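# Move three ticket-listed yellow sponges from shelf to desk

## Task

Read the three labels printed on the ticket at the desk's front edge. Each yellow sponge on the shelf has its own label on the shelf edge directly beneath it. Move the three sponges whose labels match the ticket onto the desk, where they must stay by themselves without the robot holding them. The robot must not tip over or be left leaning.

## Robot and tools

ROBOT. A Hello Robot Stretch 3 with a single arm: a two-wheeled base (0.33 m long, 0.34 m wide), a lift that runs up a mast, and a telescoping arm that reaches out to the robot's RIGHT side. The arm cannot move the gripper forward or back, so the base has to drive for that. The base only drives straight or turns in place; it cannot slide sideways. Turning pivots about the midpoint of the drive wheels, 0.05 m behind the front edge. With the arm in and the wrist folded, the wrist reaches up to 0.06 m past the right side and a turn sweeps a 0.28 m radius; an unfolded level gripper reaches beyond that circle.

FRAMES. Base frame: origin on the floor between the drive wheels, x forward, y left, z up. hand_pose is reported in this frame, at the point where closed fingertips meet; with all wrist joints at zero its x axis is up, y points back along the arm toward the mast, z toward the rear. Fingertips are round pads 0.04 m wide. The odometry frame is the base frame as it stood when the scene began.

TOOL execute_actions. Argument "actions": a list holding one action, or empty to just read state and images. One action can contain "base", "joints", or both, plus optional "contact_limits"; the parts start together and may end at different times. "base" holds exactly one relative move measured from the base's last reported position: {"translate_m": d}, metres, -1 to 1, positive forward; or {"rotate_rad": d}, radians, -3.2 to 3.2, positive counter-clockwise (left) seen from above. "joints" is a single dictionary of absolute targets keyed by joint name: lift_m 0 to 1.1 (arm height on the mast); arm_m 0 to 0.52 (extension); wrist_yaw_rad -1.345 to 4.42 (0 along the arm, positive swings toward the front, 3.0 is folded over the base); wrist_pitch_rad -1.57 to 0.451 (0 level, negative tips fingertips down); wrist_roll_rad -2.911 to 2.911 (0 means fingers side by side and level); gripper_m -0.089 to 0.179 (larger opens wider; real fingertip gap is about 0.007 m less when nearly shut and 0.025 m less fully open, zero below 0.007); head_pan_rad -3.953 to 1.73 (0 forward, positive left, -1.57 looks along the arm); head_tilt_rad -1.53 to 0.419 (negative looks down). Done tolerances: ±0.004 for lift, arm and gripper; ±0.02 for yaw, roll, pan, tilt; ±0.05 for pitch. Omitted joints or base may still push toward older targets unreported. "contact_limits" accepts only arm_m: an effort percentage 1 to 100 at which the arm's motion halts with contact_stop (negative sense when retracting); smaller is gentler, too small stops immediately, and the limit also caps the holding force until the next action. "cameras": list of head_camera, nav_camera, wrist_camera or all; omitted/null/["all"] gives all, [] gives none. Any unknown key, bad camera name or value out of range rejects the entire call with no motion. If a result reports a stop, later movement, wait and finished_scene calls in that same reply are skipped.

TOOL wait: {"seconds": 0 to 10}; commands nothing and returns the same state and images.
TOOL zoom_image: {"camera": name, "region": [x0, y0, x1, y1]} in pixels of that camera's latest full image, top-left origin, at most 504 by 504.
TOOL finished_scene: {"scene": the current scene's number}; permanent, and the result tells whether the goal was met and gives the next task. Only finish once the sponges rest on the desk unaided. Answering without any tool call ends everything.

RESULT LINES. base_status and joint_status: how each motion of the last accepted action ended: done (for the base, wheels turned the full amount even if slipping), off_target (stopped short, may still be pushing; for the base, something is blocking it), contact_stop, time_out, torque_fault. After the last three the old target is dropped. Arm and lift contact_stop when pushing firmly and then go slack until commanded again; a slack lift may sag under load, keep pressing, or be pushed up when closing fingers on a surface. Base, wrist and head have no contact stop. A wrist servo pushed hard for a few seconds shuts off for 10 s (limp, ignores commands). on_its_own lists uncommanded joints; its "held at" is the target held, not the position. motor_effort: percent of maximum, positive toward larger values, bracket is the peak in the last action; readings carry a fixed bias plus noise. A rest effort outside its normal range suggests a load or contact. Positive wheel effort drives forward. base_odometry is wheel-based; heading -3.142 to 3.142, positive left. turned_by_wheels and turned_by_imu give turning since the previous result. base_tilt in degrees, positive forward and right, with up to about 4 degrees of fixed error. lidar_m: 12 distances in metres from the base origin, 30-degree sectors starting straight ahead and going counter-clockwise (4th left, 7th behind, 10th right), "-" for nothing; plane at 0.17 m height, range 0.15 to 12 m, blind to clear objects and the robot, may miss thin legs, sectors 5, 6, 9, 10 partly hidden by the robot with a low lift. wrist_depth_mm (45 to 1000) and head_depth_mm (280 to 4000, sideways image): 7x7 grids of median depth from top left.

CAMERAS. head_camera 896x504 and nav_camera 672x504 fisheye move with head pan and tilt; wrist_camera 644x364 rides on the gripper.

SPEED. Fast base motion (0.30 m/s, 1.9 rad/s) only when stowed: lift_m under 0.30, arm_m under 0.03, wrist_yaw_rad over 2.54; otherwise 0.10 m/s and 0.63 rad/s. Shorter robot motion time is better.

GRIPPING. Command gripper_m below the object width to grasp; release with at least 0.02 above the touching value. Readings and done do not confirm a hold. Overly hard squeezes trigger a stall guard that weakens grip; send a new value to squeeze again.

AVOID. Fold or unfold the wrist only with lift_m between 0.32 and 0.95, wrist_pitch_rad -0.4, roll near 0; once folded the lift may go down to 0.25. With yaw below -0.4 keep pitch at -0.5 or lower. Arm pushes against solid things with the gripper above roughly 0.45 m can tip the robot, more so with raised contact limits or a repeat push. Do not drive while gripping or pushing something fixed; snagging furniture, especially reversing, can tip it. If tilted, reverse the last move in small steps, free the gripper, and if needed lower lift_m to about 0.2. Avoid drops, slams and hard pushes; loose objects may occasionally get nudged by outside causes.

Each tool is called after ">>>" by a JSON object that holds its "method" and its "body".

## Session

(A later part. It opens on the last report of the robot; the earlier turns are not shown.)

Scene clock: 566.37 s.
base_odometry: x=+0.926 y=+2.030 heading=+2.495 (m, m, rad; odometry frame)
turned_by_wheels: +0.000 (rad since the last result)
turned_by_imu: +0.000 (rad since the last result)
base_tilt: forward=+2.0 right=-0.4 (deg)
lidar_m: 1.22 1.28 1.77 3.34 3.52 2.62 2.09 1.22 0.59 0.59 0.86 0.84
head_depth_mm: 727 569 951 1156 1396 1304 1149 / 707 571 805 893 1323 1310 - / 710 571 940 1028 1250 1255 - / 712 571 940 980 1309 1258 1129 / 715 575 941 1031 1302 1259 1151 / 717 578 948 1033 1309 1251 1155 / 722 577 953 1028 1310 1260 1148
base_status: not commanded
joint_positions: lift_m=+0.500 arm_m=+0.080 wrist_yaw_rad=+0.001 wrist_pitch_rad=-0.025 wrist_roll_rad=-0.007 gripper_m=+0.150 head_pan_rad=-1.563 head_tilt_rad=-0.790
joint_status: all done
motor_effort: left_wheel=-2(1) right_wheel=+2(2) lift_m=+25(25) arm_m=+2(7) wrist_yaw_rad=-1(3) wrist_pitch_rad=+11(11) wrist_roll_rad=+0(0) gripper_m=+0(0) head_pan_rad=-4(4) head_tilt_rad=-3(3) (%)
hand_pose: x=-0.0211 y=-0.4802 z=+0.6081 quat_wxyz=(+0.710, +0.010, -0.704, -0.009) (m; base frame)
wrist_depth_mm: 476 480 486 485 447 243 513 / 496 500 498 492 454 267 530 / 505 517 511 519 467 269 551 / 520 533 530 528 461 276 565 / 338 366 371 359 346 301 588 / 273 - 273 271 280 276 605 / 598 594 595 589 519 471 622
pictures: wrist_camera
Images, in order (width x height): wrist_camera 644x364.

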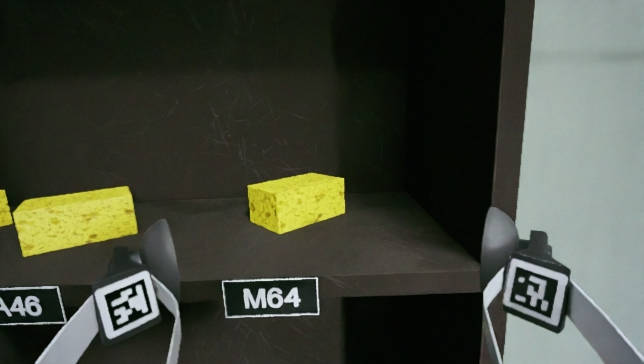

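>>> {"method": "execute_actions", "body": {"actions": [{"base":{"translate_m":0.10},"joints":{"wrist_yaw_rad":-0.3,"lift_m":0.47}}], "cameras": ["wrist_camera","head_camera"]}}

Scene clock: 582.60 s.
base_odometry: x=+0.846 y=+2.090 heading=+2.495 (m, m, rad; odometry frame)
turned_by_wheels: +0.000 (rad since the last result)
turned_by_imu: +0.001 (rad since the last result)
base_tilt: forward=+2.0 right=-0.4 (deg)
lidar_m: 1.12 1.17 1.63 3.47 3.68 2.73 2.11 1.22 0.62 0.83 0.77 1.16
head_depth_mm: 705 571 858 851 1018 1311 1148 / 707 570 928 1025 1067 1238 - / 710 570 936 976 1307 1255 - / 712 570 938 1031 1312 1258 1153 / 715 574 941 1031 1307 1259 1152 / 715 575 949 1033 1310 1253 1147 / 719 577 951 986 1309 1255 1158
base_status: done
joint_positions: lift_m=+0.470 arm_m=+0.080 wrist_yaw_rad=-0.298 wrist_pitch_rad=-0.024 wrist_roll_rad=-0.007 gripper_m=+0.150 head_pan_rad=-1.563 head_tilt_rad=-0.790
joint_status: all done
motor_effort: left_wheel=-2(2) right_wheel=+2(6) lift_m=+20(23) arm_m=+3(3) wrist_yaw_rad=-3(5) wrist_pitch_rad=+11(12) wrist_roll_rad=+0(0) gripper_m=+0(0) head_pan_rad=-4(4) head_tilt_rad=-3(3) (%)
hand_pose: x=-0.0965 y=-0.4689 z=+0.5786 quat_wxyz=(+0.701, -0.096, -0.698, -0.114) (m; base frame)
wrist_depth_mm: 411 432 477 496 335 641 711 / 419 452 479 514 345 669 725 / 432 457 498 538 357 689 759 / 428 462 375 426 360 714 789 / 301 317 282 286 317 734 829 / 229 - 526 596 390 757 888 / 476 514 573 618 394 799 874
pictures: head_camera (sideways: a quarter turn clockwise sets it upright), wrist_camera
Images, in order (width x height): head_camera 896x504, wrist_camera 644x364.

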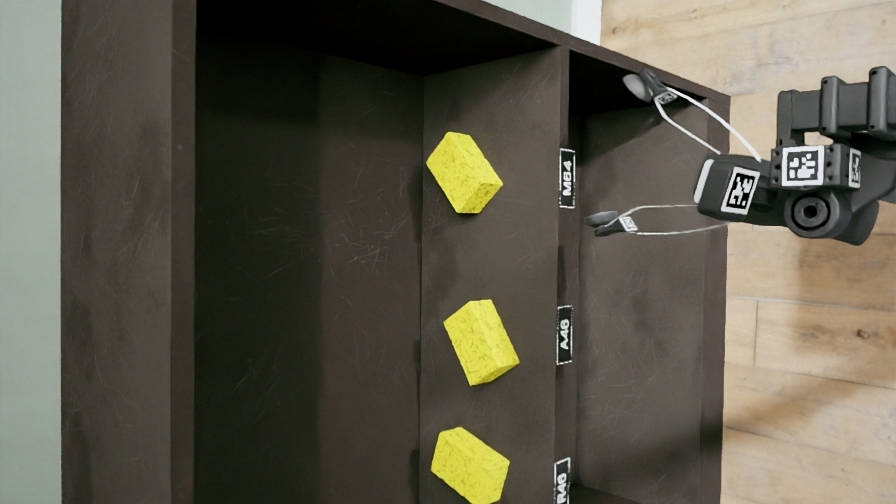

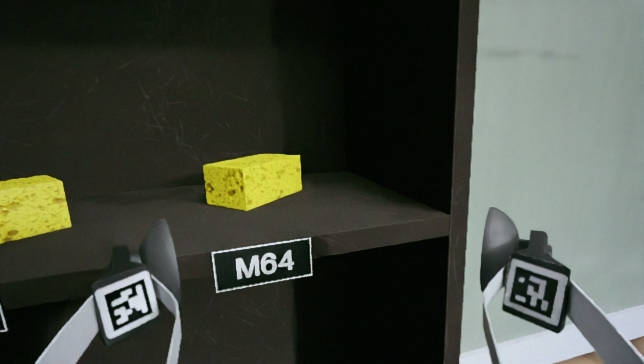

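>>> {"method": "execute_actions", "body": {"actions": [{"base":{"translate_m":-0.028},"joints":{"lift_m":0.485}}], "cameras": []}}

>>> {"method": "execute_actions", "body": {"actions": [{"joints":{"arm_m":0.22},"contact_limits":{"arm_m":15}}], "cameras": ["wrist_camera","head_camera"]}}

Scene clock: 600.43 s.
base_odometry: x=+0.868 y=+2.073 heading=+2.495 (m, m, rad; odometry frame)
turned_by_wheels: +0.000 (rad since the last result)
turned_by_imu: +0.000 (rad since the last result)
base_tilt: forward=+2.0 right=-0.4 (deg)
lidar_m: 1.15 1.20 1.66 3.38 3.47 2.70 2.16 1.22 0.61 0.83 0.78 1.19
head_depth_mm: 704 570 757 811 1405 1309 1149 / 707 571 929 1004 949 1252 - / 709 570 934 976 1313 1252 - / 711 573 944 1031 1303 1252 1154 / 714 575 943 1031 1317 1260 1154 / 716 575 946 1031 1305 1259 1148 / 721 578 951 996 1319 1264 1153
base_status: done
joint_positions: lift_m=+0.485 arm_m=+0.080 wrist_yaw_rad=-0.298 wrist_pitch_rad=-0.024 wrist_roll_rad=-0.007 gripper_m=+0.150 head_pan_rad=-1.563 head_tilt_rad=-0.790
joint_status: all done
motor_effort: left_wheel=-1(8) right_wheel=+2(4) lift_m=+25(26) arm_m=+2(2) wrist_yaw_rad=-2(3) wrist_pitch_rad=+11(11) wrist_roll_rad=+0(0) gripper_m=+0(0) head_pan_rad=-3(4) head_tilt_rad=-3(3) (%)
hand_pose: x=-0.0966 y=-0.4689 z=+0.5934 quat_wxyz=(+0.701, -0.096, -0.698, -0.114) (m; base frame)
wrist_depth_mm: 408 439 469 483 308 659 710 / 423 448 476 506 316 666 722 / 425 463 495 527 325 704 762 / 441 466 386 485 336 727 787 / 344 366 326 321 311 734 840 / 236 - 260 537 387 735 897 / 469 516 560 609 406 829 883
pictures: none
No camera images: the call's "cameras" was empty. Leave "cameras" out to get every camera's image.

Scene clock: 602.73 s.
base_odometry: x=+0.868 y=+2.073 heading=+2.495 (m, m, rad; odometry frame)
turned_by_wheels: +0.000 (rad since the last result)
turned_by_imu: +0.000 (rad since the last result)
base_tilt: forward=+2.0 right=-0.4 (deg)
lidar_m: 1.15 1.20 1.67 3.36 3.47 2.70 2.17 1.22 0.61 0.83 0.78 1.19
head_depth_mm: 704 570 758 812 1406 1299 1146 / 710 571 932 1001 993 1284 - / 711 571 940 981 907 1246 1148 / 710 575 941 1032 1309 1253 1147 / 716 574 943 1026 1309 1262 1155 / 717 575 943 1030 1314 1258 1149 / 721 576 954 995 1305 1258 1151
base_status: not commanded
joint_positions: lift_m=+0.485 arm_m=+0.220 wrist_yaw_rad=-0.299 wrist_pitch_rad=-0.024 wrist_roll_rad=-0.007 gripper_m=+0.150 head_pan_rad=-1.563 head_tilt_rad=-0.790
joint_status: all done
motor_effort: left_wheel=-2(1) right_wheel=+2(2) lift_m=+25(25) arm_m=+3(1) wrist_yaw_rad=-1(2) wrist_pitch_rad=+11(11) wrist_roll_rad=+0(0) gripper_m=+0(0) head_pan_rad=-3(4) head_tilt_rad=-3(3) (%)
contact_limits: arm_m 15 (drawing in: default 17, maximum 28; extending or still: default 23, maximum 37)
hand_pose: x=-0.0968 y=-0.6089 z=+0.5934 quat_wxyz=(+0.701, -0.096, -0.698, -0.114) (m; base frame)
wrist_depth_mm: 298 315 339 369 286 196 149 / 305 325 347 382 293 200 152 / 316 334 363 392 300 203 159 / 322 341 362 406 310 209 164 / 329 337 225 292 284 234 171 / 236 - 216 224 217 215 669 / - 171 175 172 169 168 181
pictures: head_camera (sideways: a quarter turn clockwise sets it upright), wrist_camera
Images, in order (width x height): head_camera 896x504, wrist_camera 644x364.

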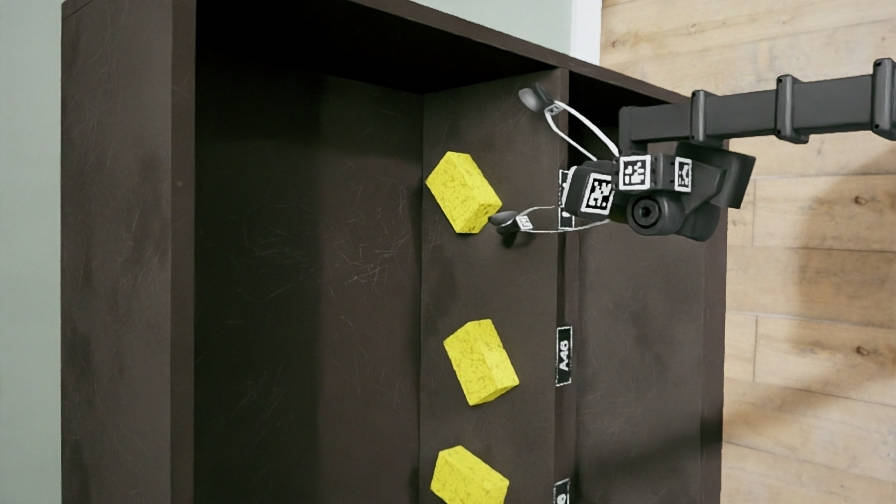

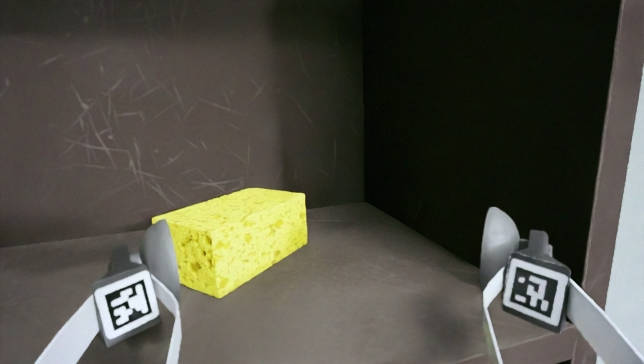

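>>> {"method": "execute_actions", "body": {"actions": [{"base":{"translate_m":0.045},"joints":{"lift_m":0.49}}], "cameras": ["wrist_camera"]}}

Scene clock: 615.60 s.
base_odometry: x=+0.832 y=+2.100 heading=+2.495 (m, m, rad; odometry frame)
turned_by_wheels: +0.000 (rad since the last result)
turned_by_imu: +0.001 (rad since the last result)
base_tilt: forward=+1.9 right=-0.4 (deg)
lidar_m: 1.10 1.15 1.60 3.37 3.68 2.74 2.13 1.23 0.63 0.83 0.75 1.14
head_depth_mm: 705 571 891 909 971 1301 1150 / 710 572 931 1026 1139 1229 - / 709 571 937 990 904 1240 1150 / 714 572 937 1029 1300 1258 1151 / 713 574 941 1033 1301 1252 1154 / 716 575 946 1034 1312 1259 1157 / 721 576 951 1007 1282 1253 1154
base_status: done
joint_positions: lift_m=+0.490 arm_m=+0.220 wrist_yaw_rad=-0.299 wrist_pitch_rad=-0.024 wrist_roll_rad=-0.007 gripper_m=+0.150 head_pan_rad=-1.563 head_tilt_rad=-0.790
joint_status: all done
motor_effort: left_wheel=-2(3) right_wheel=+2(6) lift_m=+25(25) arm_m=+3(2) wrist_yaw_rad=-1(1) wrist_pitch_rad=+11(11) wrist_roll_rad=+0(0) gripper_m=+0(0) head_pan_rad=-4(3) head_tilt_rad=-3(3) (%)
hand_pose: x=-0.0968 y=-0.6089 z=+0.5984 quat_wxyz=(+0.701, -0.096, -0.698, -0.114) (m; base frame)
wrist_depth_mm: 299 316 338 365 365 250 191 / 304 327 350 381 373 255 192 / 316 332 362 385 385 260 197 / 324 342 369 391 396 265 198 / 327 347 252 254 322 271 202 / 248 - 237 228 228 224 197 / 198 177 183 181 177 172 180
pictures: wrist_camera
Images, in order (width x height): wrist_camera 644x364.

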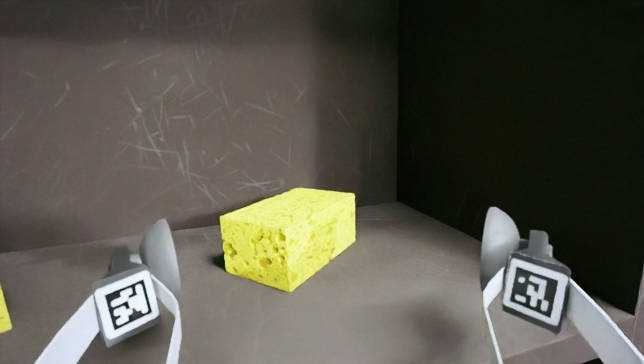

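>>> {"method": "execute_actions", "body": {"actions": [{"joints":{"arm_m":0.305},"contact_limits":{"arm_m":15}}], "cameras": ["wrist_camera"]}}

Scene clock: 622.83 s.
base_odometry: x=+0.832 y=+2.100 heading=+2.495 (m, m, rad; odometry frame)
turned_by_wheels: +0.000 (rad since the last result)
turned_by_imu: +0.001 (rad since the last result)
base_tilt: forward=+2.0 right=-0.4 (deg)
lidar_m: 1.11 1.15 1.60 3.38 3.69 2.74 2.13 1.23 0.63 0.83 0.75 1.14
head_depth_mm: 706 569 893 904 972 1305 1147 / 708 572 932 1023 1035 1233 - / 711 572 936 1014 - 1236 1152 / 711 571 940 1030 1312 1258 1157 / 716 574 947 1027 1311 1255 1149 / 716 574 942 1035 1310 1261 1156 / 721 577 952 1003 1285 1264 1148
base_status: not commanded
joint_positions: lift_m=+0.490 arm_m=+0.305 wrist_yaw_rad=-0.299 wrist_pitch_rad=-0.024 wrist_roll_rad=-0.007 gripper_m=+0.150 head_pan_rad=-1.563 head_tilt_rad=-0.790
joint_status: all done
motor_effort: left_wheel=-2(2) right_wheel=+2(2) lift_m=+25(25) arm_m=+2(5) wrist_yaw_rad=-1(1) wrist_pitch_rad=+11(11) wrist_roll_rad=+0(0) gripper_m=+0(0) head_pan_rad=-3(4) head_tilt_rad=-3(3) (%)
contact_limits: arm_m 15 (drawing in: default 17, maximum 28; extending or still: default 23, maximum 37)
hand_pose: x=-0.0968 y=-0.6939 z=+0.5984 quat_wxyz=(+0.701, -0.096, -0.698, -0.114) (m; base frame)
wrist_depth_mm: 229 245 263 281 305 249 189 / 236 251 270 292 315 253 193 / 240 256 277 303 321 259 195 / 247 263 285 310 336 265 198 / 253 269 291 205 294 273 201 / 248 - 167 153 214 225 196 / 197 176 169 150 176 173 169
pictures: wrist_camera
Images, in order (width x height): wrist_camera 644x364.

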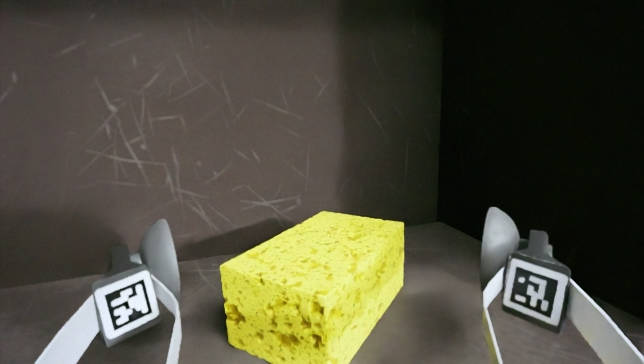

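Similar to before; advance slightly and close.

>>> {"method": "execute_actions", "body": {"actions": [{"joints":{"arm_m":0.315}}], "cameras": []}}

>>> {"method": "execute_actions", "body": {"actions": [{"joints":{"gripper_m":0.06}}], "cameras": ["wrist_camera"]}}

Scene clock: 629.00 s.
base_odometry: x=+0.832 y=+2.100 heading=+2.495 (m, m, rad; odometry frame)
turned_by_wheels: +0.000 (rad since the last result)
turned_by_imu: +0.000 (rad since the last result)
base_tilt: forward=+2.0 right=-0.4 (deg)
lidar_m: 1.10 1.15 1.60 3.37 3.69 2.75 2.12 1.23 0.63 0.83 0.75 1.14
head_depth_mm: 704 571 893 905 972 1303 1150 / 707 569 934 1031 1035 1225 - / 709 572 936 1014 - 1245 1147 / 711 573 941 1029 1313 1256 1149 / 719 573 941 1029 1303 1265 1148 / 718 573 948 1033 1306 1267 1149 / 721 577 951 1006 1278 1258 1158
base_status: not commanded
joint_positions: lift_m=+0.490 arm_m=+0.315 wrist_yaw_rad=-0.299 wrist_pitch_rad=-0.024 wrist_roll_rad=-0.007 gripper_m=+0.150 head_pan_rad=-1.563 head_tilt_rad=-0.790
joint_status: all done
motor_effort: left_wheel=-2(2) right_wheel=+2(2) lift_m=+25(26) arm_m=+3(0) wrist_yaw_rad=-1(0) wrist_pitch_rad=+11(11) wrist_roll_rad=+0(0) gripper_m=+0(0) head_pan_rad=-4(4) head_tilt_rad=-3(4) (%)
hand_pose: x=-0.0968 y=-0.7039 z=+0.5984 quat_wxyz=(+0.701, -0.096, -0.698, -0.114) (m; base frame)
wrist_depth_mm: 220 235 253 271 295 248 189 / 227 241 258 279 305 254 193 / 234 249 267 289 316 259 195 / 239 255 275 296 325 263 199 / 246 257 284 206 298 269 202 / 244 - 167 145 202 225 195 / 197 177 163 138 175 172 169
pictures: none
No camera images: the call's "cameras" was empty. Leave "cameras" out to get every camera's image.

Scene clock: 630.40 s.
base_odometry: x=+0.832 y=+2.100 heading=+2.495 (m, m, rad; odometry frame)
turned_by_wheels: +0.000 (rad since the last result)
turned_by_imu: +0.000 (rad since the last result)
base_tilt: forward=+2.0 right=-0.3 (deg)
lidar_m: 1.11 1.15 1.60 3.37 3.68 2.75 2.13 1.23 0.63 0.83 0.75 1.14
head_depth_mm: 707 569 890 906 972 1306 1150 / 708 570 932 1026 1032 1229 - / 710 572 935 1031 - 1259 1149 / 711 572 938 1030 1307 1250 1154 / 716 573 943 1032 1307 1258 1145 / 717 575 947 1038 1316 1251 1151 / 719 576 951 1011 1290 1262 1153
base_status: not commanded
joint_positions: lift_m=+0.490 arm_m=+0.315 wrist_yaw_rad=-0.299 wrist_pitch_rad=-0.023 wrist_roll_rad=-0.007 gripper_m=+0.060 head_pan_rad=-1.563 head_tilt_rad=-0.790
joint_status: all done
motor_effort: left_wheel=-2(2) right_wheel=+2(2) lift_m=+25(25) arm_m=+3(3) wrist_yaw_rad=-1(2) wrist_pitch_rad=+10(11) wrist_roll_rad=+0(0) gripper_m=-6(81) head_pan_rad=-4(4) head_tilt_rad=-3(3) (%)
hand_pose: x=-0.0968 y=-0.7039 z=+0.5987 quat_wxyz=(+0.701, -0.097, -0.698, -0.114) (m; base frame)
wrist_depth_mm: 222 235 253 274 295 250 190 / 227 242 260 280 304 254 192 / 234 247 266 290 317 259 196 / 239 254 274 299 327 262 198 / 246 263 278 207 318 269 203 / 247 243 - 153 151 225 197 / 188 185 176 152 168 173 170
pictures: wrist_camera
Images, in order (width x height): wrist_camera 644x364.

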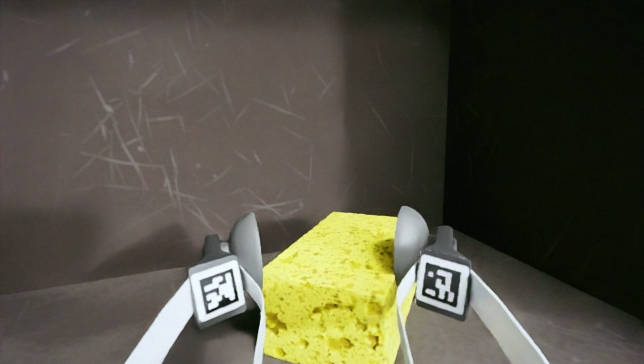

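>>> {"method": "execute_actions", "body": {"actions": [{"joints":{"gripper_m":0.031}}], "cameras": []}}

>>> {"method": "execute_actions", "body": {"actions": [{"joints":{"lift_m":0.52}}], "cameras": ["wrist_camera"]}}

>>> {"method": "execute_actions", "body": {"actions": [{"joints":{"arm_m":0.0}}], "cameras": ["wrist_camera"]}}

Scene clock: 637.03 s.
base_odometry: x=+0.832 y=+2.100 heading=+2.495 (m, m, rad; odometry frame)
turned_by_wheels: +0.000 (rad since the last result)
turned_by_imu: +0.000 (rad since the last result)
base_tilt: forward=+2.0 right=-0.3 (deg)
lidar_m: 1.10 1.15 1.60 3.37 3.70 2.75 2.11 1.23 0.63 0.83 0.75 1.14
head_depth_mm: 706 570 890 903 975 1301 1143 / 708 570 931 1024 1030 1228 - / 708 571 938 1027 - 1252 1150 / 712 572 942 1023 1306 1262 1152 / 714 573 940 1032 1302 1262 1151 / 716 575 944 1037 1309 1245 1153 / 719 577 947 1010 1285 1261 1158
base_status: not commanded
joint_positions: lift_m=+0.490 arm_m=+0.315 wrist_yaw_rad=-0.299 wrist_pitch_rad=-0.019 wrist_roll_rad=-0.007 gripper_m=+0.032 head_pan_rad=-1.563 head_tilt_rad=-0.790
joint_status: all done
motor_effort: left_wheel=-1(1) right_wheel=+2(2) lift_m=+25(25) arm_m=+2(3) wrist_yaw_rad=+0(1) wrist_pitch_rad=+9(11) wrist_roll_rad=+0(0) gripper_m=-17(89) head_pan_rad=-3(3) head_tilt_rad=-3(3) (%)
hand_pose: x=-0.0968 y=-0.7040 z=+0.5995 quat_wxyz=(+0.701, -0.098, -0.698, -0.113) (m; base frame)
wrist_depth_mm: 222 235 253 273 298 250 189 / 227 241 259 281 306 253 193 / 233 249 269 289 318 260 195 / 239 254 275 300 327 265 198 / 245 260 280 207 322 269 200 / 244 246 - 153 149 224 198 / 190 187 177 151 169 176 172
pictures: none
No camera images: the call's "cameras" was empty. Leave "cameras" out to get every camera's image.

Scene clock: 638.10 s.
base_odometry: x=+0.832 y=+2.100 heading=+2.495 (m, m, rad; odometry frame)
turned_by_wheels: +0.000 (rad since the last result)
turned_by_imu: +0.000 (rad since the last result)
base_tilt: forward=+2.0 right=-0.3 (deg)
lidar_m: 1.10 1.15 1.60 3.38 3.67 2.75 2.13 1.22 0.63 0.83 0.75 1.14
head_depth_mm: 704 568 889 904 973 1302 1141 / 709 569 936 1014 927 - - / 710 571 934 1029 - 1248 1152 / 712 573 944 1031 1311 1245 1146 / 713 573 939 1034 1293 1250 1152 / 713 575 946 1032 1313 1260 1153 / 720 576 947 1010 1287 1258 1151
base_status: not commanded
joint_positions: lift_m=+0.520 arm_m=+0.315 wrist_yaw_rad=-0.299 wrist_pitch_rad=-0.020 wrist_roll_rad=-0.007 gripper_m=+0.032 head_pan_rad=-1.563 head_tilt_rad=-0.790
joint_status: all done
motor_effort: left_wheel=-1(2) right_wheel=+2(1) lift_m=+25(26) arm_m=+3(2) wrist_yaw_rad=-1(1) wrist_pitch_rad=+9(9) wrist_roll_rad=+0(0) gripper_m=-16(17) head_pan_rad=-2(3) head_tilt_rad=-3(3) (%)
hand_pose: x=-0.0968 y=-0.7040 z=+0.6292 quat_wxyz=(+0.701, -0.098, -0.698, -0.113) (m; base frame)
wrist_depth_mm: 220 234 253 274 298 249 190 / 226 241 259 282 303 253 193 / 234 248 267 291 316 258 196 / 239 253 273 298 325 264 198 / 246 261 279 206 329 269 201 / 250 269 - 153 149 261 205 / 236 235 221 151 203 221 201
pictures: wrist_camera
Images, in order (width x height): wrist_camera 644x364.

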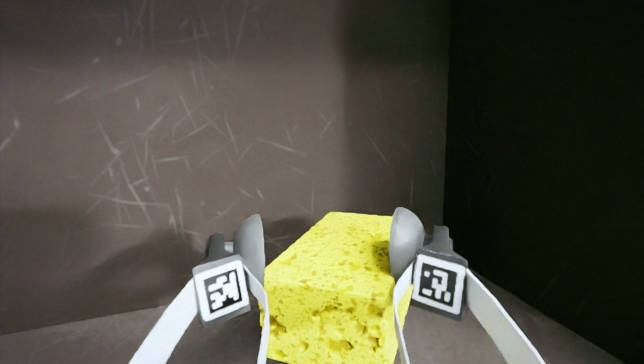

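Scene clock: 641.63 s.
base_odometry: x=+0.832 y=+2.100 heading=+2.495 (m, m, rad; odometry frame)
turned_by_wheels: +0.000 (rad since the last result)
turned_by_imu: +0.000 (rad since the last result)
base_tilt: forward=+2.1 right=-0.4 (deg)
lidar_m: 1.11 1.15 1.60 3.37 3.69 2.74 2.12 1.22 0.63 0.83 0.75 1.14
head_depth_mm: 707 569 890 901 970 1296 1147 / 707 573 937 1026 908 1231 1169 / 710 573 940 1026 1310 1230 - / 711 572 940 1030 1303 1262 1150 / 714 573 940 1033 1299 1260 1153 / 718 576 945 1035 1305 1255 1155 / 721 577 948 1002 1280 1265 1157
base_status: not commanded
joint_positions: lift_m=+0.520 arm_m=+0.001 wrist_yaw_rad=-0.300 wrist_pitch_rad=-0.021 wrist_roll_rad=-0.007 gripper_m=+0.032 head_pan_rad=-1.563 head_tilt_rad=-0.790
joint_status: all done
motor_effort: left_wheel=-2(1) right_wheel=+2(2) lift_m=+26(26) arm_m=-3(2) wrist_yaw_rad=+0(0) wrist_pitch_rad=+10(10) wrist_roll_rad=+0(0) gripper_m=-17(17) head_pan_rad=-3(4) head_tilt_rad=-3(3) (%)
hand_pose: x=-0.0969 y=-0.3903 z=+0.6291 quat_wxyz=(+0.701, -0.098, -0.698, -0.114) (m; base frame)
wrist_depth_mm: 474 506 542 579 421 747 825 / 492 520 552 599 438 753 853 / 501 533 570 612 451 780 855 / 511 556 590 622 459 846 902 / 363 414 471 207 402 836 944 / 315 329 - 153 149 920 986 / 548 588 641 152 440 903 998
pictures: wrist_camera
Images, in order (width x height): wrist_camera 644x364.

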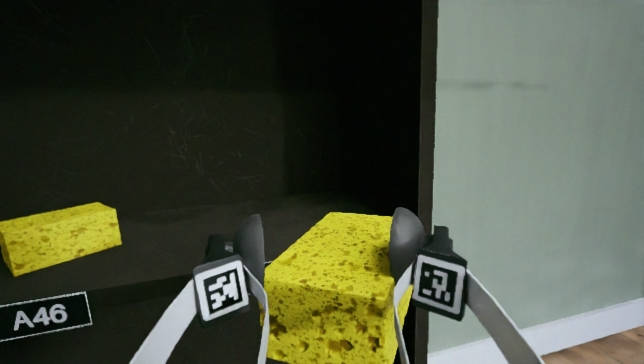

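>>> {"method": "execute_actions", "body": {"actions": [{"joints":{"wrist_pitch_rad":-0.4,"wrist_yaw_rad":0.0}}], "cameras": []}}

>>> {"method": "execute_actions", "body": {"actions": [{"joints":{"wrist_yaw_rad":2.75,"lift_m":0.4}}], "cameras": []}}

>>> {"method": "execute_actions", "body": {"actions": [{"base":{"rotate_rad":2.04},"joints":{"lift_m":0.29,"head_pan_rad":0,"head_tilt_rad":-0.6}}], "cameras": []}}

>>> {"method": "execute_actions", "body": {"actions": [{"base":{"translate_m":1.0}}], "cameras": []}}

>>> {"method": "execute_actions", "body": {"actions": [{"base":{"translate_m":1.0}}], "cameras": ["head_camera","nav_camera"]}}

Scene clock: 675.20 s.
base_odometry: x=+0.832 y=+2.100 heading=+2.495 (m, m, rad; odometry frame)
turned_by_wheels: +0.000 (rad since the last result)
turned_by_imu: +0.000 (rad since the last result)
base_tilt: forward=+2.0 right=-0.3 (deg)
lidar_m: 1.11 1.16 1.60 3.39 3.69 2.74 2.13 1.23 0.63 0.83 0.75 1.14
head_depth_mm: 706 570 891 906 972 1302 1150 / 709 570 935 1027 1140 1246 1169 / 710 570 936 1034 1314 1233 1166 / 714 574 941 1032 1302 1242 1153 / 715 574 943 1032 1317 1257 1155 / 718 576 944 1031 1311 1253 1150 / 721 578 949 1010 1281 1260 1153
base_status: not commanded
joint_positions: lift_m=+0.520 arm_m=+0.001 wrist_yaw_rad=-0.002 wrist_pitch_rad=-0.416 wrist_roll_rad=-0.007 gripper_m=+0.032 head_pan_rad=-1.563 head_tilt_rad=-0.790
joint_status: all done
motor_effort: left_wheel=-3(1) right_wheel=+2(2) lift_m=+26(26) arm_m=-3(3) wrist_yaw_rad=+2(2) wrist_pitch_rad=+8(9) wrist_roll_rad=+0(0) gripper_m=-17(17) head_pan_rad=-4(3) head_tilt_rad=-3(3) (%)
hand_pose: x=-0.0220 y=-0.3707 z=+0.5329 quat_wxyz=(+0.694, +0.146, -0.689, -0.147) (m; base frame)
wrist_depth_mm: 436 516 521 529 532 431 323 / 380 375 364 351 339 334 607 / 626 649 651 640 661 446 702 / 662 697 722 713 729 458 766 / 652 805 789 206 657 539 848 / 629 708 - 154 149 769 782 / 598 614 599 151 595 675 677
pictures: none
No camera images: the call's "cameras" was empty. Leave "cameras" out to get every camera's image.

Scene clock: 677.57 s.
base_odometry: x=+0.832 y=+2.100 heading=+2.495 (m, m, rad; odometry frame)
turned_by_wheels: +0.000 (rad since the last result)
turned_by_imu: +0.000 (rad since the last result)
base_tilt: forward=+2.0 right=-0.4 (deg)
lidar_m: 1.10 1.15 1.60 3.38 3.70 2.73 2.13 1.23 0.63 0.83 0.75 1.14
head_depth_mm: 707 570 894 907 972 1299 1147 / 709 571 935 1026 1137 1248 1150 / 710 572 938 1025 1311 1251 1161 / 713 572 939 1034 1315 1258 1176 / 717 574 939 1035 1307 1258 1146 / 718 576 947 1034 1305 1263 1150 / 720 576 950 1008 1283 1258 1151
base_status: not commanded
joint_positions: lift_m=+0.400 arm_m=+0.001 wrist_yaw_rad=+2.748 wrist_pitch_rad=-0.417 wrist_roll_rad=-0.007 gripper_m=+0.032 head_pan_rad=-1.563 head_tilt_rad=-0.790
joint_status: all done
motor_effort: left_wheel=-2(1) right_wheel=+2(2) lift_m=+20(22) arm_m=-3(3) wrist_yaw_rad=+3(3) wrist_pitch_rad=+8(8) wrist_roll_rad=+0(0) gripper_m=-16(17) head_pan_rad=-3(3) head_tilt_rad=-4(3) (%)
hand_pose: x=+0.0648 y=+0.0613 z=+0.4130 quat_wxyz=(+0.279, +0.705, +0.010, +0.652) (m; base frame)
wrist_depth_mm: - - - - - - 950 / - - - - - - 969 / - - - - - - - / - 993 - 958 955 926 902 / - 812 836 207 761 768 740 / - 698 - 153 149 634 646 / 580 - 569 151 540 566 557
pictures: none
No camera images: the call's "cameras" was empty. Leave "cameras" out to get every camera's image.

Scene clock: 680.77 s.
base_odometry: x=+0.832 y=+2.100 heading=-1.749 (m, m, rad; odometry frame)
turned_by_wheels: +2.040 (rad since the last result)
turned_by_imu: +2.049 (rad since the last result)
base_tilt: forward=+2.1 right=-0.3 (deg)
lidar_m: 3.39 2.79 2.21 1.28 0.63 0.83 0.75 0.76 1.10 1.14 1.52 3.47
head_depth_mm: 3299 3481 3031 2244 1775 1457 1239 / 3377 3748 3068 2243 1768 1449 1237 / 3587 3912 3079 2260 1779 1461 1237 / 3759 - 3080 2264 1771 1478 1245 / 3833 - 3066 2263 1775 1462 1240 / 3439 3742 3076 2267 1771 1463 1244 / 3100 3298 3084 2239 1769 1464 1246
base_status: done
joint_positions: lift_m=+0.290 arm_m=+0.001 wrist_yaw_rad=+2.748 wrist_pitch_rad=-0.418 wrist_roll_rad=-0.007 gripper_m=+0.032 head_pan_rad=-0.007 head_tilt_rad=-0.605
joint_status: all done
motor_effort: left_wheel=-3(8) right_wheel=+2(9) lift_m=+20(21) arm_m=-3(3) wrist_yaw_rad=+2(3) wrist_pitch_rad=+8(9) wrist_roll_rad=+0(1) gripper_m=-16(17) head_pan_rad=+4(55) head_tilt_rad=+2(14) (%)
hand_pose: x=+0.0647 y=+0.0612 z=+0.3027 quat_wxyz=(+0.279, +0.705, +0.010, +0.652) (m; base frame)
wrist_depth_mm: - - - - - - - / - - - - - - - / - - - - 964 930 930 / - 781 775 766 751 746 724 / - 638 661 207 610 604 586 / - 546 - 153 148 514 504 / 465 - - 152 426 445 442
pictures: none
No camera images: the call's "cameras" was empty. Leave "cameras" out to get every camera's image.

Scene clock: 685.70 s.
base_odometry: x=+0.655 y=+1.116 heading=-1.749 (m, m, rad; odometry frame)
turned_by_wheels: +0.000 (rad since the last result)
turned_by_imu: +0.006 (rad since the last result)
base_tilt: forward=+2.0 right=-0.3 (deg)
lidar_m: 2.78 2.28 2.18 1.93 1.84 1.47 1.74 1.65 1.58 1.63 2.20 2.41
head_depth_mm: 2562 2383 2884 2237 1800 1462 1239 / 2673 2662 2969 2237 1775 1471 1241 / 2761 2822 2998 2254 1777 1464 1251 / 2941 3141 2922 2235 1777 1460 1239 / 3087 3385 3035 2259 1773 1466 1244 / 2833 3096 3133 2246 1787 1462 1241 / 2514 2701 2772 2243 1777 1456 1246
base_status: done
joint_positions: lift_m=+0.290 arm_m=+0.001 wrist_yaw_rad=+2.749 wrist_pitch_rad=-0.418 wrist_roll_rad=-0.007 gripper_m=+0.032 head_pan_rad=-0.007 head_tilt_rad=-0.605
joint_status: not commanded
motor_effort: left_wheel=-1(4) right_wheel=+2(8) lift_m=+20(21) arm_m=-3(3) wrist_yaw_rad=+2(2) wrist_pitch_rad=+9(9) wrist_roll_rad=+0(0) gripper_m=-17(17) head_pan_rad=+5(4) head_tilt_rad=+2(2) (%)
hand_pose: x=+0.0646 y=+0.0612 z=+0.3027 quat_wxyz=(+0.279, +0.705, +0.010, +0.652) (m; base frame)
wrist_depth_mm: - - - - - - - / - - - - - - - / - - - - 974 955 908 / - 808 781 758 753 755 728 / - 641 667 208 594 603 587 / - 546 - 153 149 506 502 / 467 - - 152 426 444 443
pictures: none
No camera images: the call's "cameras" was empty. Leave "cameras" out to get every camera's image.

Scene clock: 690.63 s.
base_odometry: x=+0.478 y=+0.132 heading=-1.749 (m, m, rad; odometry frame)
turned_by_wheels: +0.000 (rad since the last result)
turned_by_imu: +0.006 (rad since the last result)
base_tilt: forward=+2.0 right=-0.3 (deg)
lidar_m: 1.84 1.75 1.70 1.75 2.32 2.36 2.44 2.15 2.06 2.13 2.22 1.52
head_depth_mm: 1795 1917 1541 2163 1767 1462 1237 / 1884 1998 1623 2231 1774 1460 1243 / 1997 2064 1622 2170 1777 1470 1234 / 2097 2262 2553 2240 1781 1468 1242 / 2211 2422 2682 2225 1772 1458 1247 / 2207 2383 2563 2238 1780 1460 1245 / 1967 2109 2272 2260 1769 1464 1242
base_status: done
joint_positions: lift_m=+0.290 arm_m=+0.001 wrist_yaw_rad=+2.749 wrist_pitch_rad=-0.418 wrist_roll_rad=-0.007 gripper_m=+0.032 head_pan_rad=-0.007 head_tilt_rad=-0.605
joint_status: not commanded
motor_effort: left_wheel=-2(5) right_wheel=+2(9) lift_m=+20(21) arm_m=-3(3) wrist_yaw_rad=+2(2) wrist_pitch_rad=+8(9) wrist_roll_rad=+0(0) gripper_m=-17(17) head_pan_rad=+3(4) head_tilt_rad=+2(2) (%)
hand_pose: x=+0.0646 y=+0.0612 z=+0.3027 quat_wxyz=(+0.279, +0.705, +0.010, +0.652) (m; base frame)
wrist_depth_mm: - - - - - - - / - - - - - - - / - - - 993 988 932 905 / - 786 759 763 766 748 715 / - 648 661 206 611 606 591 / - 549 - 153 150 517 510 / 463 - - 151 423 449 440
pictures: head_camera (sideways: a quarter turn clockwise sets it upright), nav_camera (sideways: a quarter turn counterclockwise sets it upright)
Images, in order (width x height): head_camera 896x504, nav_camera 672x504.

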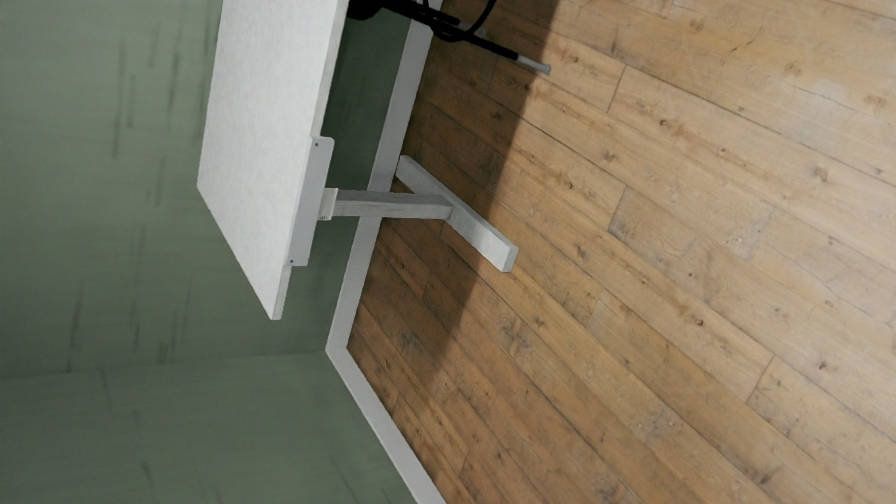

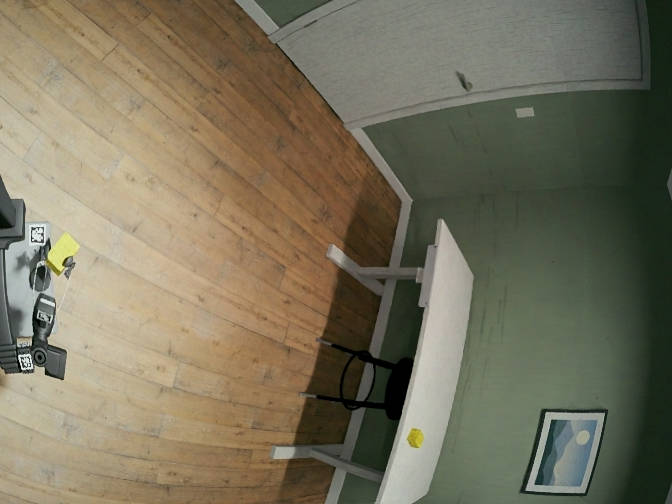

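>>> {"method": "execute_actions", "body": {"actions": [{"base":{"rotate_rad":0.128}}], "cameras": []}}

>>> {"method": "execute_actions", "body": {"actions": [{"base":{"translate_m":0.72}}], "cameras": []}}

>>> {"method": "execute_actions", "body": {"actions": [{"base":{"rotate_rad":0.91},"joints":{"lift_m":0.74,"head_pan_rad":-1.57,"head_tilt_rad":-0.8}}], "cameras": ["head_camera"]}}

Scene clock: 702.37 s.
base_odometry: x=+0.478 y=+0.132 heading=-1.621 (m, m, rad; odometry frame)
turned_by_wheels: +0.128 (rad since the last result)
turned_by_imu: +0.129 (rad since the last result)
base_tilt: forward=+2.0 right=-0.4 (deg)
lidar_m: 1.84 1.70 1.70 1.83 2.14 2.37 2.65 2.09 2.06 2.22 1.73 1.49
head_depth_mm: 1880 1989 1623 2264 1756 1465 1241 / 1990 2116 1645 2105 1784 1466 1235 / 2126 2303 2612 2239 1779 1459 1242 / 2291 2521 2690 2260 1784 1462 1239 / 2130 2331 2531 2251 1771 1463 1245 / 1917 2078 2270 2231 1774 1459 1246 / 1736 1877 2017 2107 1777 1456 1243
base_status: done
joint_positions: lift_m=+0.290 arm_m=+0.001 wrist_yaw_rad=+2.749 wrist_pitch_rad=-0.418 wrist_roll_rad=-0.007 gripper_m=+0.032 head_pan_rad=-0.007 head_tilt_rad=-0.605
joint_status: not commanded
motor_effort: left_wheel=-1(6) right_wheel=+2(8) lift_m=+20(20) arm_m=-3(3) wrist_yaw_rad=+1(1) wrist_pitch_rad=+9(9) wrist_roll_rad=+0(0) gripper_m=-17(16) head_pan_rad=+4(4) head_tilt_rad=+2(2) (%)
hand_pose: x=+0.0646 y=+0.0612 z=+0.3027 quat_wxyz=(+0.279, +0.705, +0.010, +0.652) (m; base frame)
wrist_depth_mm: - - - - - - - / - - - - - - - / - - - 989 985 951 926 / - 783 794 750 750 734 723 / - 652 654 206 607 611 587 / - 546 - 153 149 509 500 / 462 - - 152 424 440 438
pictures: none
No camera images: the call's "cameras" was empty. Leave "cameras" out to get every camera's image.

Scene clock: 706.57 s.
base_odometry: x=+0.442 y=-0.587 heading=-1.621 (m, m, rad; odometry frame)
turned_by_wheels: +0.000 (rad since the last result)
turned_by_imu: +0.005 (rad since the last result)
base_tilt: forward=+2.0 right=-0.4 (deg)
lidar_m: 1.63 1.26 1.25 1.37 2.05 2.93 3.22 2.53 2.49 1.41 0.93 1.13
head_depth_mm: 1354 1474 1378 1001 1513 1472 1232 / 1438 1551 1671 999 1623 1463 1245 / 1535 1694 1846 1083 1776 1463 1244 / 1647 1798 2022 2160 1776 1462 1244 / 1588 1743 1908 2082 1776 1465 1242 / 1423 1540 1702 1857 1769 1463 1243 / 1306 1406 1514 1633 1722 1465 1235
base_status: done
joint_positions: lift_m=+0.290 arm_m=+0.001 wrist_yaw_rad=+2.749 wrist_pitch_rad=-0.418 wrist_roll_rad=-0.007 gripper_m=+0.032 head_pan_rad=-0.007 head_tilt_rad=-0.605
joint_status: not commanded
motor_effort: left_wheel=-2(5) right_wheel=+2(8) lift_m=+20(20) arm_m=-3(3) wrist_yaw_rad=+1(1) wrist_pitch_rad=+9(9) wrist_roll_rad=+0(0) gripper_m=-17(17) head_pan_rad=+4(3) head_tilt_rad=+2(2) (%)
hand_pose: x=+0.0646 y=+0.0612 z=+0.3027 quat_wxyz=(+0.279, +0.705, +0.010, +0.652) (m; base frame)
wrist_depth_mm: - - - - - - - / - - - - - - - / - - - 978 983 939 913 / - 797 784 772 751 750 715 / - 636 651 206 602 597 597 / - 548 - 153 149 512 503 / 461 - - 152 417 445 439
pictures: none
No camera images: the call's "cameras" was empty. Leave "cameras" out to get every camera's image.

Scene clock: 711.50 s.
base_odometry: x=+0.442 y=-0.587 heading=-0.711 (m, m, rad; odometry frame)
turned_by_wheels: +0.910 (rad since the last result)
turned_by_imu: +0.916 (rad since the last result)
base_tilt: forward=+2.0 right=-0.3 (deg)
lidar_m: 1.25 1.31 1.77 2.94 3.32 2.60 2.49 2.24 1.02 0.93 1.14 1.31
head_depth_mm: 1346 1249 967 1710 1495 1312 - / 1351 1258 965 1707 1514 1327 - / 1350 1246 966 1750 1513 1304 - / 1352 1258 971 1803 1512 1359 - / 1353 1257 974 1740 1512 1315 1129 / 1360 1263 972 1555 1475 1313 1151 / 1361 1274 974 1754 1501 1311 1151
base_status: done
joint_positions: lift_m=+0.740 arm_m=+0.001 wrist_yaw_rad=+2.749 wrist_pitch_rad=-0.419 wrist_roll_rad=-0.007 gripper_m=+0.032 head_pan_rad=-1.563 head_tilt_rad=-0.790
joint_status: all done
motor_effort: left_wheel=-2(8) right_wheel=+2(8) lift_m=+26(26) arm_m=-3(3) wrist_yaw_rad=+1(2) wrist_pitch_rad=+9(9) wrist_roll_rad=+0(0) gripper_m=-17(17) head_pan_rad=-4(52) head_tilt_rad=-3(15) (%)
hand_pose: x=+0.0646 y=+0.0612 z=+0.7524 quat_wxyz=(+0.279, +0.705, +0.010, +0.652) (m; base frame)
wrist_depth_mm: - - - - - - - / - - - - - - - / - - - - - - - / - - - - - - - / - - - 207 - - - / - - - 154 149 - - / 978 - 940 152 886 944 923
pictures: head_camera (sideways: a quarter turn clockwise sets it upright)
Images, in order (width x height): head_camera 896x504.

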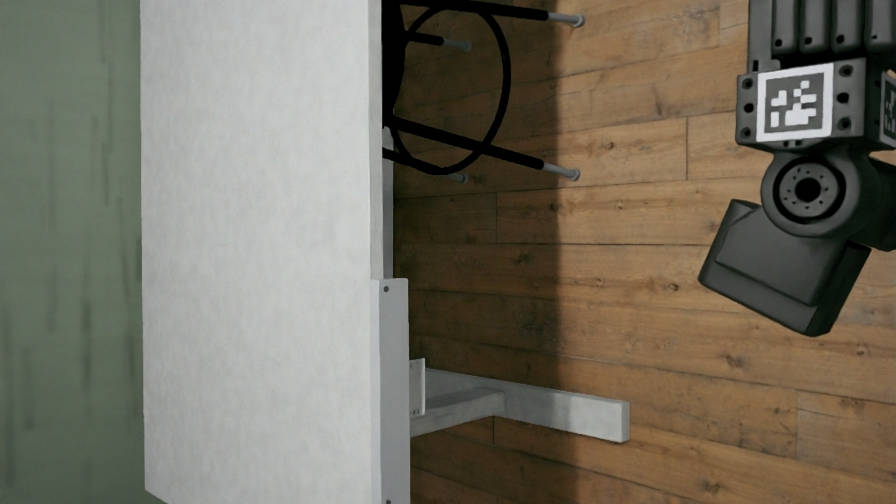

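Aligned, same distance as before. Place.

>>> {"method": "execute_actions", "body": {"actions": [{"joints":{"wrist_yaw_rad":0.0}}], "cameras": []}}

>>> {"method": "execute_actions", "body": {"actions": [{"joints":{"wrist_pitch_rad":0.0}}], "cameras": []}}

>>> {"method": "execute_actions", "body": {"actions": [{"joints":{"arm_m":0.47,"lift_m":0.72}}], "cameras": ["wrist_camera"]}}

Scene clock: 725.73 s.
base_odometry: x=+0.442 y=-0.587 heading=-0.711 (m, m, rad; odometry frame)
turned_by_wheels: +0.000 (rad since the last result)
turned_by_imu: +0.001 (rad since the last result)
base_tilt: forward=+2.0 right=-0.4 (deg)
lidar_m: 1.25 1.31 1.77 2.94 3.34 2.60 2.49 2.24 1.02 0.94 1.14 1.30
head_depth_mm: 1336 1254 964 1679 1506 1315 - / 1353 1258 963 1689 1513 1330 - / 1351 1251 972 1747 1497 - - / 1352 1252 972 1790 1524 1307 1153 / 1349 1257 970 1756 1511 1307 1154 / 1353 1257 968 1565 1475 1314 1148 / 1352 1255 975 1744 1517 1314 1156
base_status: not commanded
joint_positions: lift_m=+0.740 arm_m=+0.001 wrist_yaw_rad=+0.002 wrist_pitch_rad=-0.419 wrist_roll_rad=-0.007 gripper_m=+0.032 head_pan_rad=-1.563 head_tilt_rad=-0.790
joint_status: all done
motor_effort: left_wheel=-1(1) right_wheel=+2(2) lift_m=+26(26) arm_m=-2(3) wrist_yaw_rad=-3(1) wrist_pitch_rad=+9(9) wrist_roll_rad=+0(0) gripper_m=-17(16) head_pan_rad=-4(4) head_tilt_rad=-3(3) (%)
hand_pose: x=-0.0211 y=-0.3703 z=+0.7524 quat_wxyz=(+0.694, +0.148, -0.689, -0.146) (m; base frame)
wrist_depth_mm: - 986 908 855 805 764 611 / 557 538 522 545 532 556 550 / - 541 - - 822 - - / - - - - - - - / - - - 207 - - - / - - - 153 149 - - / 971 990 914 152 901 916 909
pictures: none
No camera images: the call's "cameras" was empty. Leave "cameras" out to get every camera's image.

Scene clock: 726.80 s.
base_odometry: x=+0.442 y=-0.587 heading=-0.711 (m, m, rad; odometry frame)
turned_by_wheels: +0.000 (rad since the last result)
turned_by_imu: +0.000 (rad since the last result)
base_tilt: forward=+2.0 right=-0.3 (deg)
lidar_m: 1.25 1.32 1.78 2.93 3.32 2.60 2.49 2.24 1.02 0.94 1.14 1.31
head_depth_mm: 1342 1253 962 1697 1512 1317 - / 1346 1250 964 1699 1505 1329 - / 1341 1259 969 1786 1434 - - / 1365 1256 965 1794 1482 1301 1154 / 1351 1264 972 1747 1519 1306 1149 / 1351 1270 972 1556 1487 1314 1157 / 1351 1258 976 1748 1515 1317 1150
base_status: not commanded
joint_positions: lift_m=+0.740 arm_m=+0.001 wrist_yaw_rad=+0.002 wrist_pitch_rad=-0.028 wrist_roll_rad=-0.007 gripper_m=+0.032 head_pan_rad=-1.563 head_tilt_rad=-0.790
joint_status: all done
motor_effort: left_wheel=-3(1) right_wheel=+2(2) lift_m=+26(25) arm_m=-3(3) wrist_yaw_rad=-2(2) wrist_pitch_rad=+12(13) wrist_roll_rad=+0(0) gripper_m=-17(17) head_pan_rad=-4(3) head_tilt_rad=-3(3) (%)
hand_pose: x=-0.0209 y=-0.4015 z=+0.8474 quat_wxyz=(+0.710, +0.011, -0.704, -0.009) (m; base frame)
wrist_depth_mm: - - - - - - - / - - - - - - - / - - - - - - - / - - - 942 890 838 721 / 610 576 625 206 554 611 596 / - 543 - 153 149 - - / - - - 152 - - -
pictures: none
No camera images: the call's "cameras" was empty. Leave "cameras" out to get every camera's image.

Scene clock: 731.43 s.
base_odometry: x=+0.442 y=-0.587 heading=-0.711 (m, m, rad; odometry frame)
turned_by_wheels: +0.000 (rad since the last result)
turned_by_imu: +0.001 (rad since the last result)
base_tilt: forward=+2.1 right=-0.3 (deg)
lidar_m: 1.25 1.32 1.77 2.94 3.32 2.60 2.49 2.25 1.03 0.93 1.14 1.31
head_depth_mm: 1355 1251 963 1704 1502 - - / 1352 1251 1005 1692 1516 1307 1146 / 1345 1252 - 1753 1514 1312 1155 / 1356 1254 953 1796 1510 1311 1149 / 1348 1258 968 1744 1514 1308 1154 / 1355 1259 974 1563 1483 1304 1149 / 1360 1265 976 1753 1526 1311 1149
base_status: not commanded
joint_positions: lift_m=+0.720 arm_m=+0.470 wrist_yaw_rad=+0.001 wrist_pitch_rad=-0.026 wrist_roll_rad=-0.007 gripper_m=+0.032 head_pan_rad=-1.563 head_tilt_rad=-0.790
joint_status: all done
motor_effort: left_wheel=-1(2) right_wheel=+2(2) lift_m=+20(23) arm_m=+2(5) wrist_yaw_rad=-1(2) wrist_pitch_rad=+12(13) wrist_roll_rad=+0(0) gripper_m=-17(17) head_pan_rad=-4(5) head_tilt_rad=-3(3) (%)
hand_pose: x=-0.0213 y=-0.8702 z=+0.8282 quat_wxyz=(+0.710, +0.010, -0.704, -0.009) (m; base frame)
wrist_depth_mm: 783 778 801 779 792 816 792 / 805 818 800 815 806 812 830 / 832 842 845 836 844 850 835 / 863 853 835 846 790 760 729 / 537 515 537 206 467 462 449 / 367 357 - 153 149 328 325 / 276 276 261 151 240 258 251
pictures: wrist_camera
Images, in order (width x height): wrist_camera 644x364.

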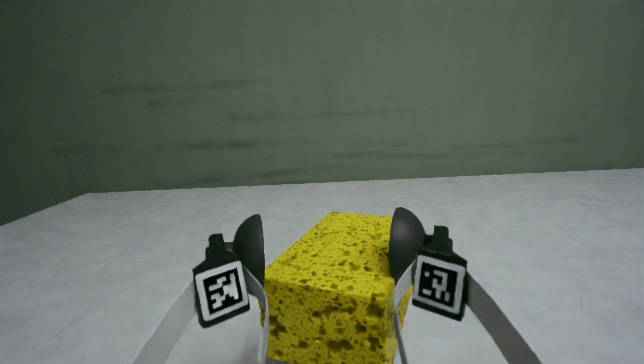

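>>> {"method": "execute_actions", "body": {"actions": [{"joints":{"lift_m":0.672}}], "cameras": []}}

>>> {"method": "execute_actions", "body": {"actions": [{"joints":{"gripper_m":0.13}}], "cameras": ["wrist_camera"]}}

>>> {"method": "execute_actions", "body": {"actions": [{"joints":{"lift_m":0.74}}], "cameras": []}}

>>> {"method": "execute_actions", "body": {"actions": [{"joints":{"arm_m":0.0,"gripper_m":0.04}}], "cameras": ["head_camera"]}}

Scene clock: 740.20 s.
base_odometry: x=+0.442 y=-0.587 heading=-0.711 (m, m, rad; odometry frame)
turned_by_wheels: +0.000 (rad since the last result)
turned_by_imu: +0.000 (rad since the last result)
base_tilt: forward=+2.0 right=-0.3 (deg)
lidar_m: 1.25 1.31 1.77 2.93 3.33 2.60 2.49 2.23 1.02 0.94 1.14 1.30
head_depth_mm: 1346 1255 964 1688 1507 1324 - / 1341 1246 997 - 1486 1305 1147 / 1347 1250 997 1727 1498 1306 1146 / 1354 1256 965 1794 1521 1300 1153 / 1349 1258 970 1759 1499 1314 1150 / 1362 1260 972 1558 1484 1313 1152 / 1357 1258 975 1748 1509 1313 1152
base_status: not commanded
joint_positions: lift_m=+0.672 arm_m=+0.470 wrist_yaw_rad=+0.001 wrist_pitch_rad=-0.026 wrist_roll_rad=-0.007 gripper_m=+0.032 head_pan_rad=-1.563 head_tilt_rad=-0.790
joint_status: all done
motor_effort: left_wheel=-2(1) right_wheel=+3(2) lift_m=+20(20) arm_m=+2(2) wrist_yaw_rad=+0(1) wrist_pitch_rad=+12(12) wrist_roll_rad=+0(0) gripper_m=-17(17) head_pan_rad=-5(3) head_tilt_rad=-3(3) (%)
hand_pose: x=-0.0213 y=-0.8702 z=+0.7802 quat_wxyz=(+0.710, +0.010, -0.704, -0.009) (m; base frame)
wrist_depth_mm: 789 778 783 783 786 804 808 / 792 819 806 809 833 816 833 / 850 824 830 832 841 839 840 / 800 682 646 618 582 548 526 / 388 376 395 207 341 333 325 / 267 263 - 153 149 239 235 / 201 200 189 152 179 187 183
pictures: none
No camera images: the call's "cameras" was empty. Leave "cameras" out to get every camera's image.

Scene clock: 741.67 s.
base_odometry: x=+0.442 y=-0.587 heading=-0.711 (m, m, rad; odometry frame)
turned_by_wheels: +0.000 (rad since the last result)
turned_by_imu: +0.000 (rad since the last result)
base_tilt: forward=+2.0 right=-0.3 (deg)
lidar_m: 1.25 1.31 1.77 2.93 3.33 2.61 2.49 2.23 1.03 0.93 1.14 1.31
head_depth_mm: 1351 1254 960 1676 1507 1331 - / 1343 1252 1003 - 1479 1309 1151 / 1346 1252 - 1727 1517 1315 1148 / 1352 1254 967 1786 1514 1305 1152 / 1347 1258 967 1751 1515 1316 1149 / 1358 1256 970 1553 1485 1316 1152 / 1353 1268 971 1759 1519 1306 1158
base_status: not commanded
joint_positions: lift_m=+0.672 arm_m=+0.470 wrist_yaw_rad=+0.001 wrist_pitch_rad=-0.026 wrist_roll_rad=-0.007 gripper_m=+0.130 head_pan_rad=-1.563 head_tilt_rad=-0.790
joint_status: all done
motor_effort: left_wheel=-3(2) right_wheel=+2(2) lift_m=+20(20) arm_m=+2(2) wrist_yaw_rad=+0(1) wrist_pitch_rad=+12(12) wrist_roll_rad=+0(0) gripper_m=+0(81) head_pan_rad=-4(4) head_tilt_rad=-3(3) (%)
hand_pose: x=-0.0213 y=-0.8702 z=+0.7802 quat_wxyz=(+0.710, +0.010, -0.704, -0.009) (m; base frame)
wrist_depth_mm: 775 783 797 807 793 799 802 / 811 805 809 820 815 810 816 / 815 846 845 840 858 852 856 / 756 680 643 605 579 559 520 / 390 397 363 327 317 356 324 / 265 269 256 162 218 - 235 / 213 189 195 153 176 186 183
pictures: wrist_camera
Images, in order (width x height): wrist_camera 644x364.

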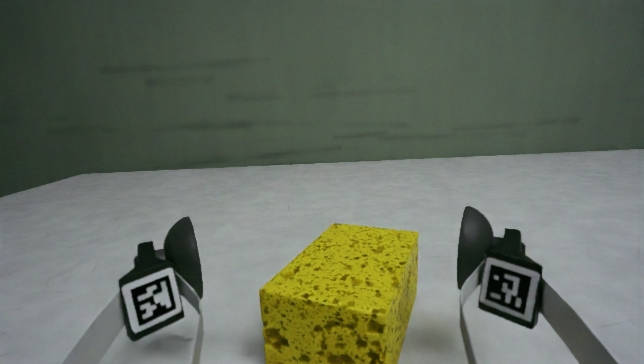

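Scene clock: 743.13 s.
base_odometry: x=+0.442 y=-0.587 heading=-0.711 (m, m, rad; odometry frame)
turned_by_wheels: +0.000 (rad since the last result)
turned_by_imu: +0.000 (rad since the last result)
base_tilt: forward=+2.0 right=-0.3 (deg)
lidar_m: 1.25 1.31 1.77 2.93 3.29 2.60 2.49 2.24 1.03 0.94 1.14 1.31
head_depth_mm: 1342 1239 964 1608 - - - / 1344 1247 - 1675 1507 1278 1150 / 1360 1313 - 1741 1508 1305 1145 / 1352 1282 940 1794 1511 1312 1153 / 1347 1255 971 1738 1516 1312 1150 / 1356 1255 968 1554 1483 1312 1155 / 1354 1263 972 1747 1500 1309 1156
base_status: not commanded
joint_positions: lift_m=+0.740 arm_m=+0.470 wrist_yaw_rad=+0.001 wrist_pitch_rad=-0.025 wrist_roll_rad=-0.007 gripper_m=+0.130 head_pan_rad=-1.563 head_tilt_rad=-0.790
joint_status: all done
motor_effort: left_wheel=-2(3) right_wheel=+2(2) lift_m=+25(27) arm_m=+3(2) wrist_yaw_rad=-1(0) wrist_pitch_rad=+11(12) wrist_roll_rad=+0(0) gripper_m=+1(0) head_pan_rad=-4(4) head_tilt_rad=-3(3) (%)
hand_pose: x=-0.0213 y=-0.8702 z=+0.8482 quat_wxyz=(+0.710, +0.009, -0.704, -0.009) (m; base frame)
wrist_depth_mm: 778 769 798 805 787 788 814 / 799 802 828 796 826 815 808 / 830 839 824 833 832 825 839 / 856 858 873 855 868 858 819 / 602 609 560 544 527 552 496 / 409 418 395 382 373 - 361 / 325 293 304 240 251 285 280
pictures: none
No camera images: the call's "cameras" was empty. Leave "cameras" out to get every camera's image.

Scene clock: 747.77 s.
base_odometry: x=+0.442 y=-0.587 heading=-0.711 (m, m, rad; odometry frame)
turned_by_wheels: +0.000 (rad since the last result)
turned_by_imu: +0.001 (rad since the last result)
base_tilt: forward=+2.0 right=-0.4 (deg)
lidar_m: 1.25 1.32 1.78 2.92 3.29 2.60 2.49 2.24 1.02 0.93 1.14 1.31
head_depth_mm: 1336 1251 966 1693 1512 1319 - / 1350 1250 965 1701 1521 1330 - / 1356 1250 953 1759 1514 - - / 1351 1260 957 1792 1510 1309 1157 / 1351 1258 970 1742 1523 1311 1149 / 1355 1263 975 1566 1478 1314 1157 / 1353 1260 974 1760 1518 1317 1152
base_status: not commanded
joint_positions: lift_m=+0.740 arm_m=+0.001 wrist_yaw_rad=+0.000 wrist_pitch_rad=-0.024 wrist_roll_rad=-0.007 gripper_m=+0.040 head_pan_rad=-1.563 head_tilt_rad=-0.790
joint_status: all done
motor_effort: left_wheel=-1(2) right_wheel=+2(2) lift_m=+25(26) arm_m=-3(6) wrist_yaw_rad=+0(1) wrist_pitch_rad=+11(11) wrist_roll_rad=+0(0) gripper_m=-1(83) head_pan_rad=-4(4) head_tilt_rad=-3(3) (%)
hand_pose: x=-0.0214 y=-0.4016 z=+0.8482 quat_wxyz=(+0.710, +0.009, -0.704, -0.009) (m; base frame)
wrist_depth_mm: - - - - - - - / - - - - - - - / - - - - - - - / - - - 965 908 878 812 / 611 590 598 602 588 613 586 / - 541 524 - - - - / - - - - - - -
pictures: head_camera (sideways: a quarter turn clockwise sets it upright)
Images, in order (width x height): head_camera 896x504.

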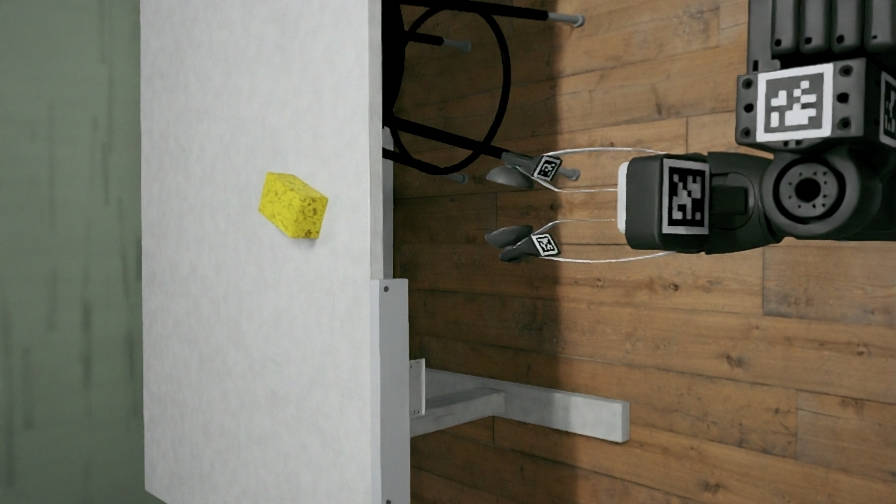

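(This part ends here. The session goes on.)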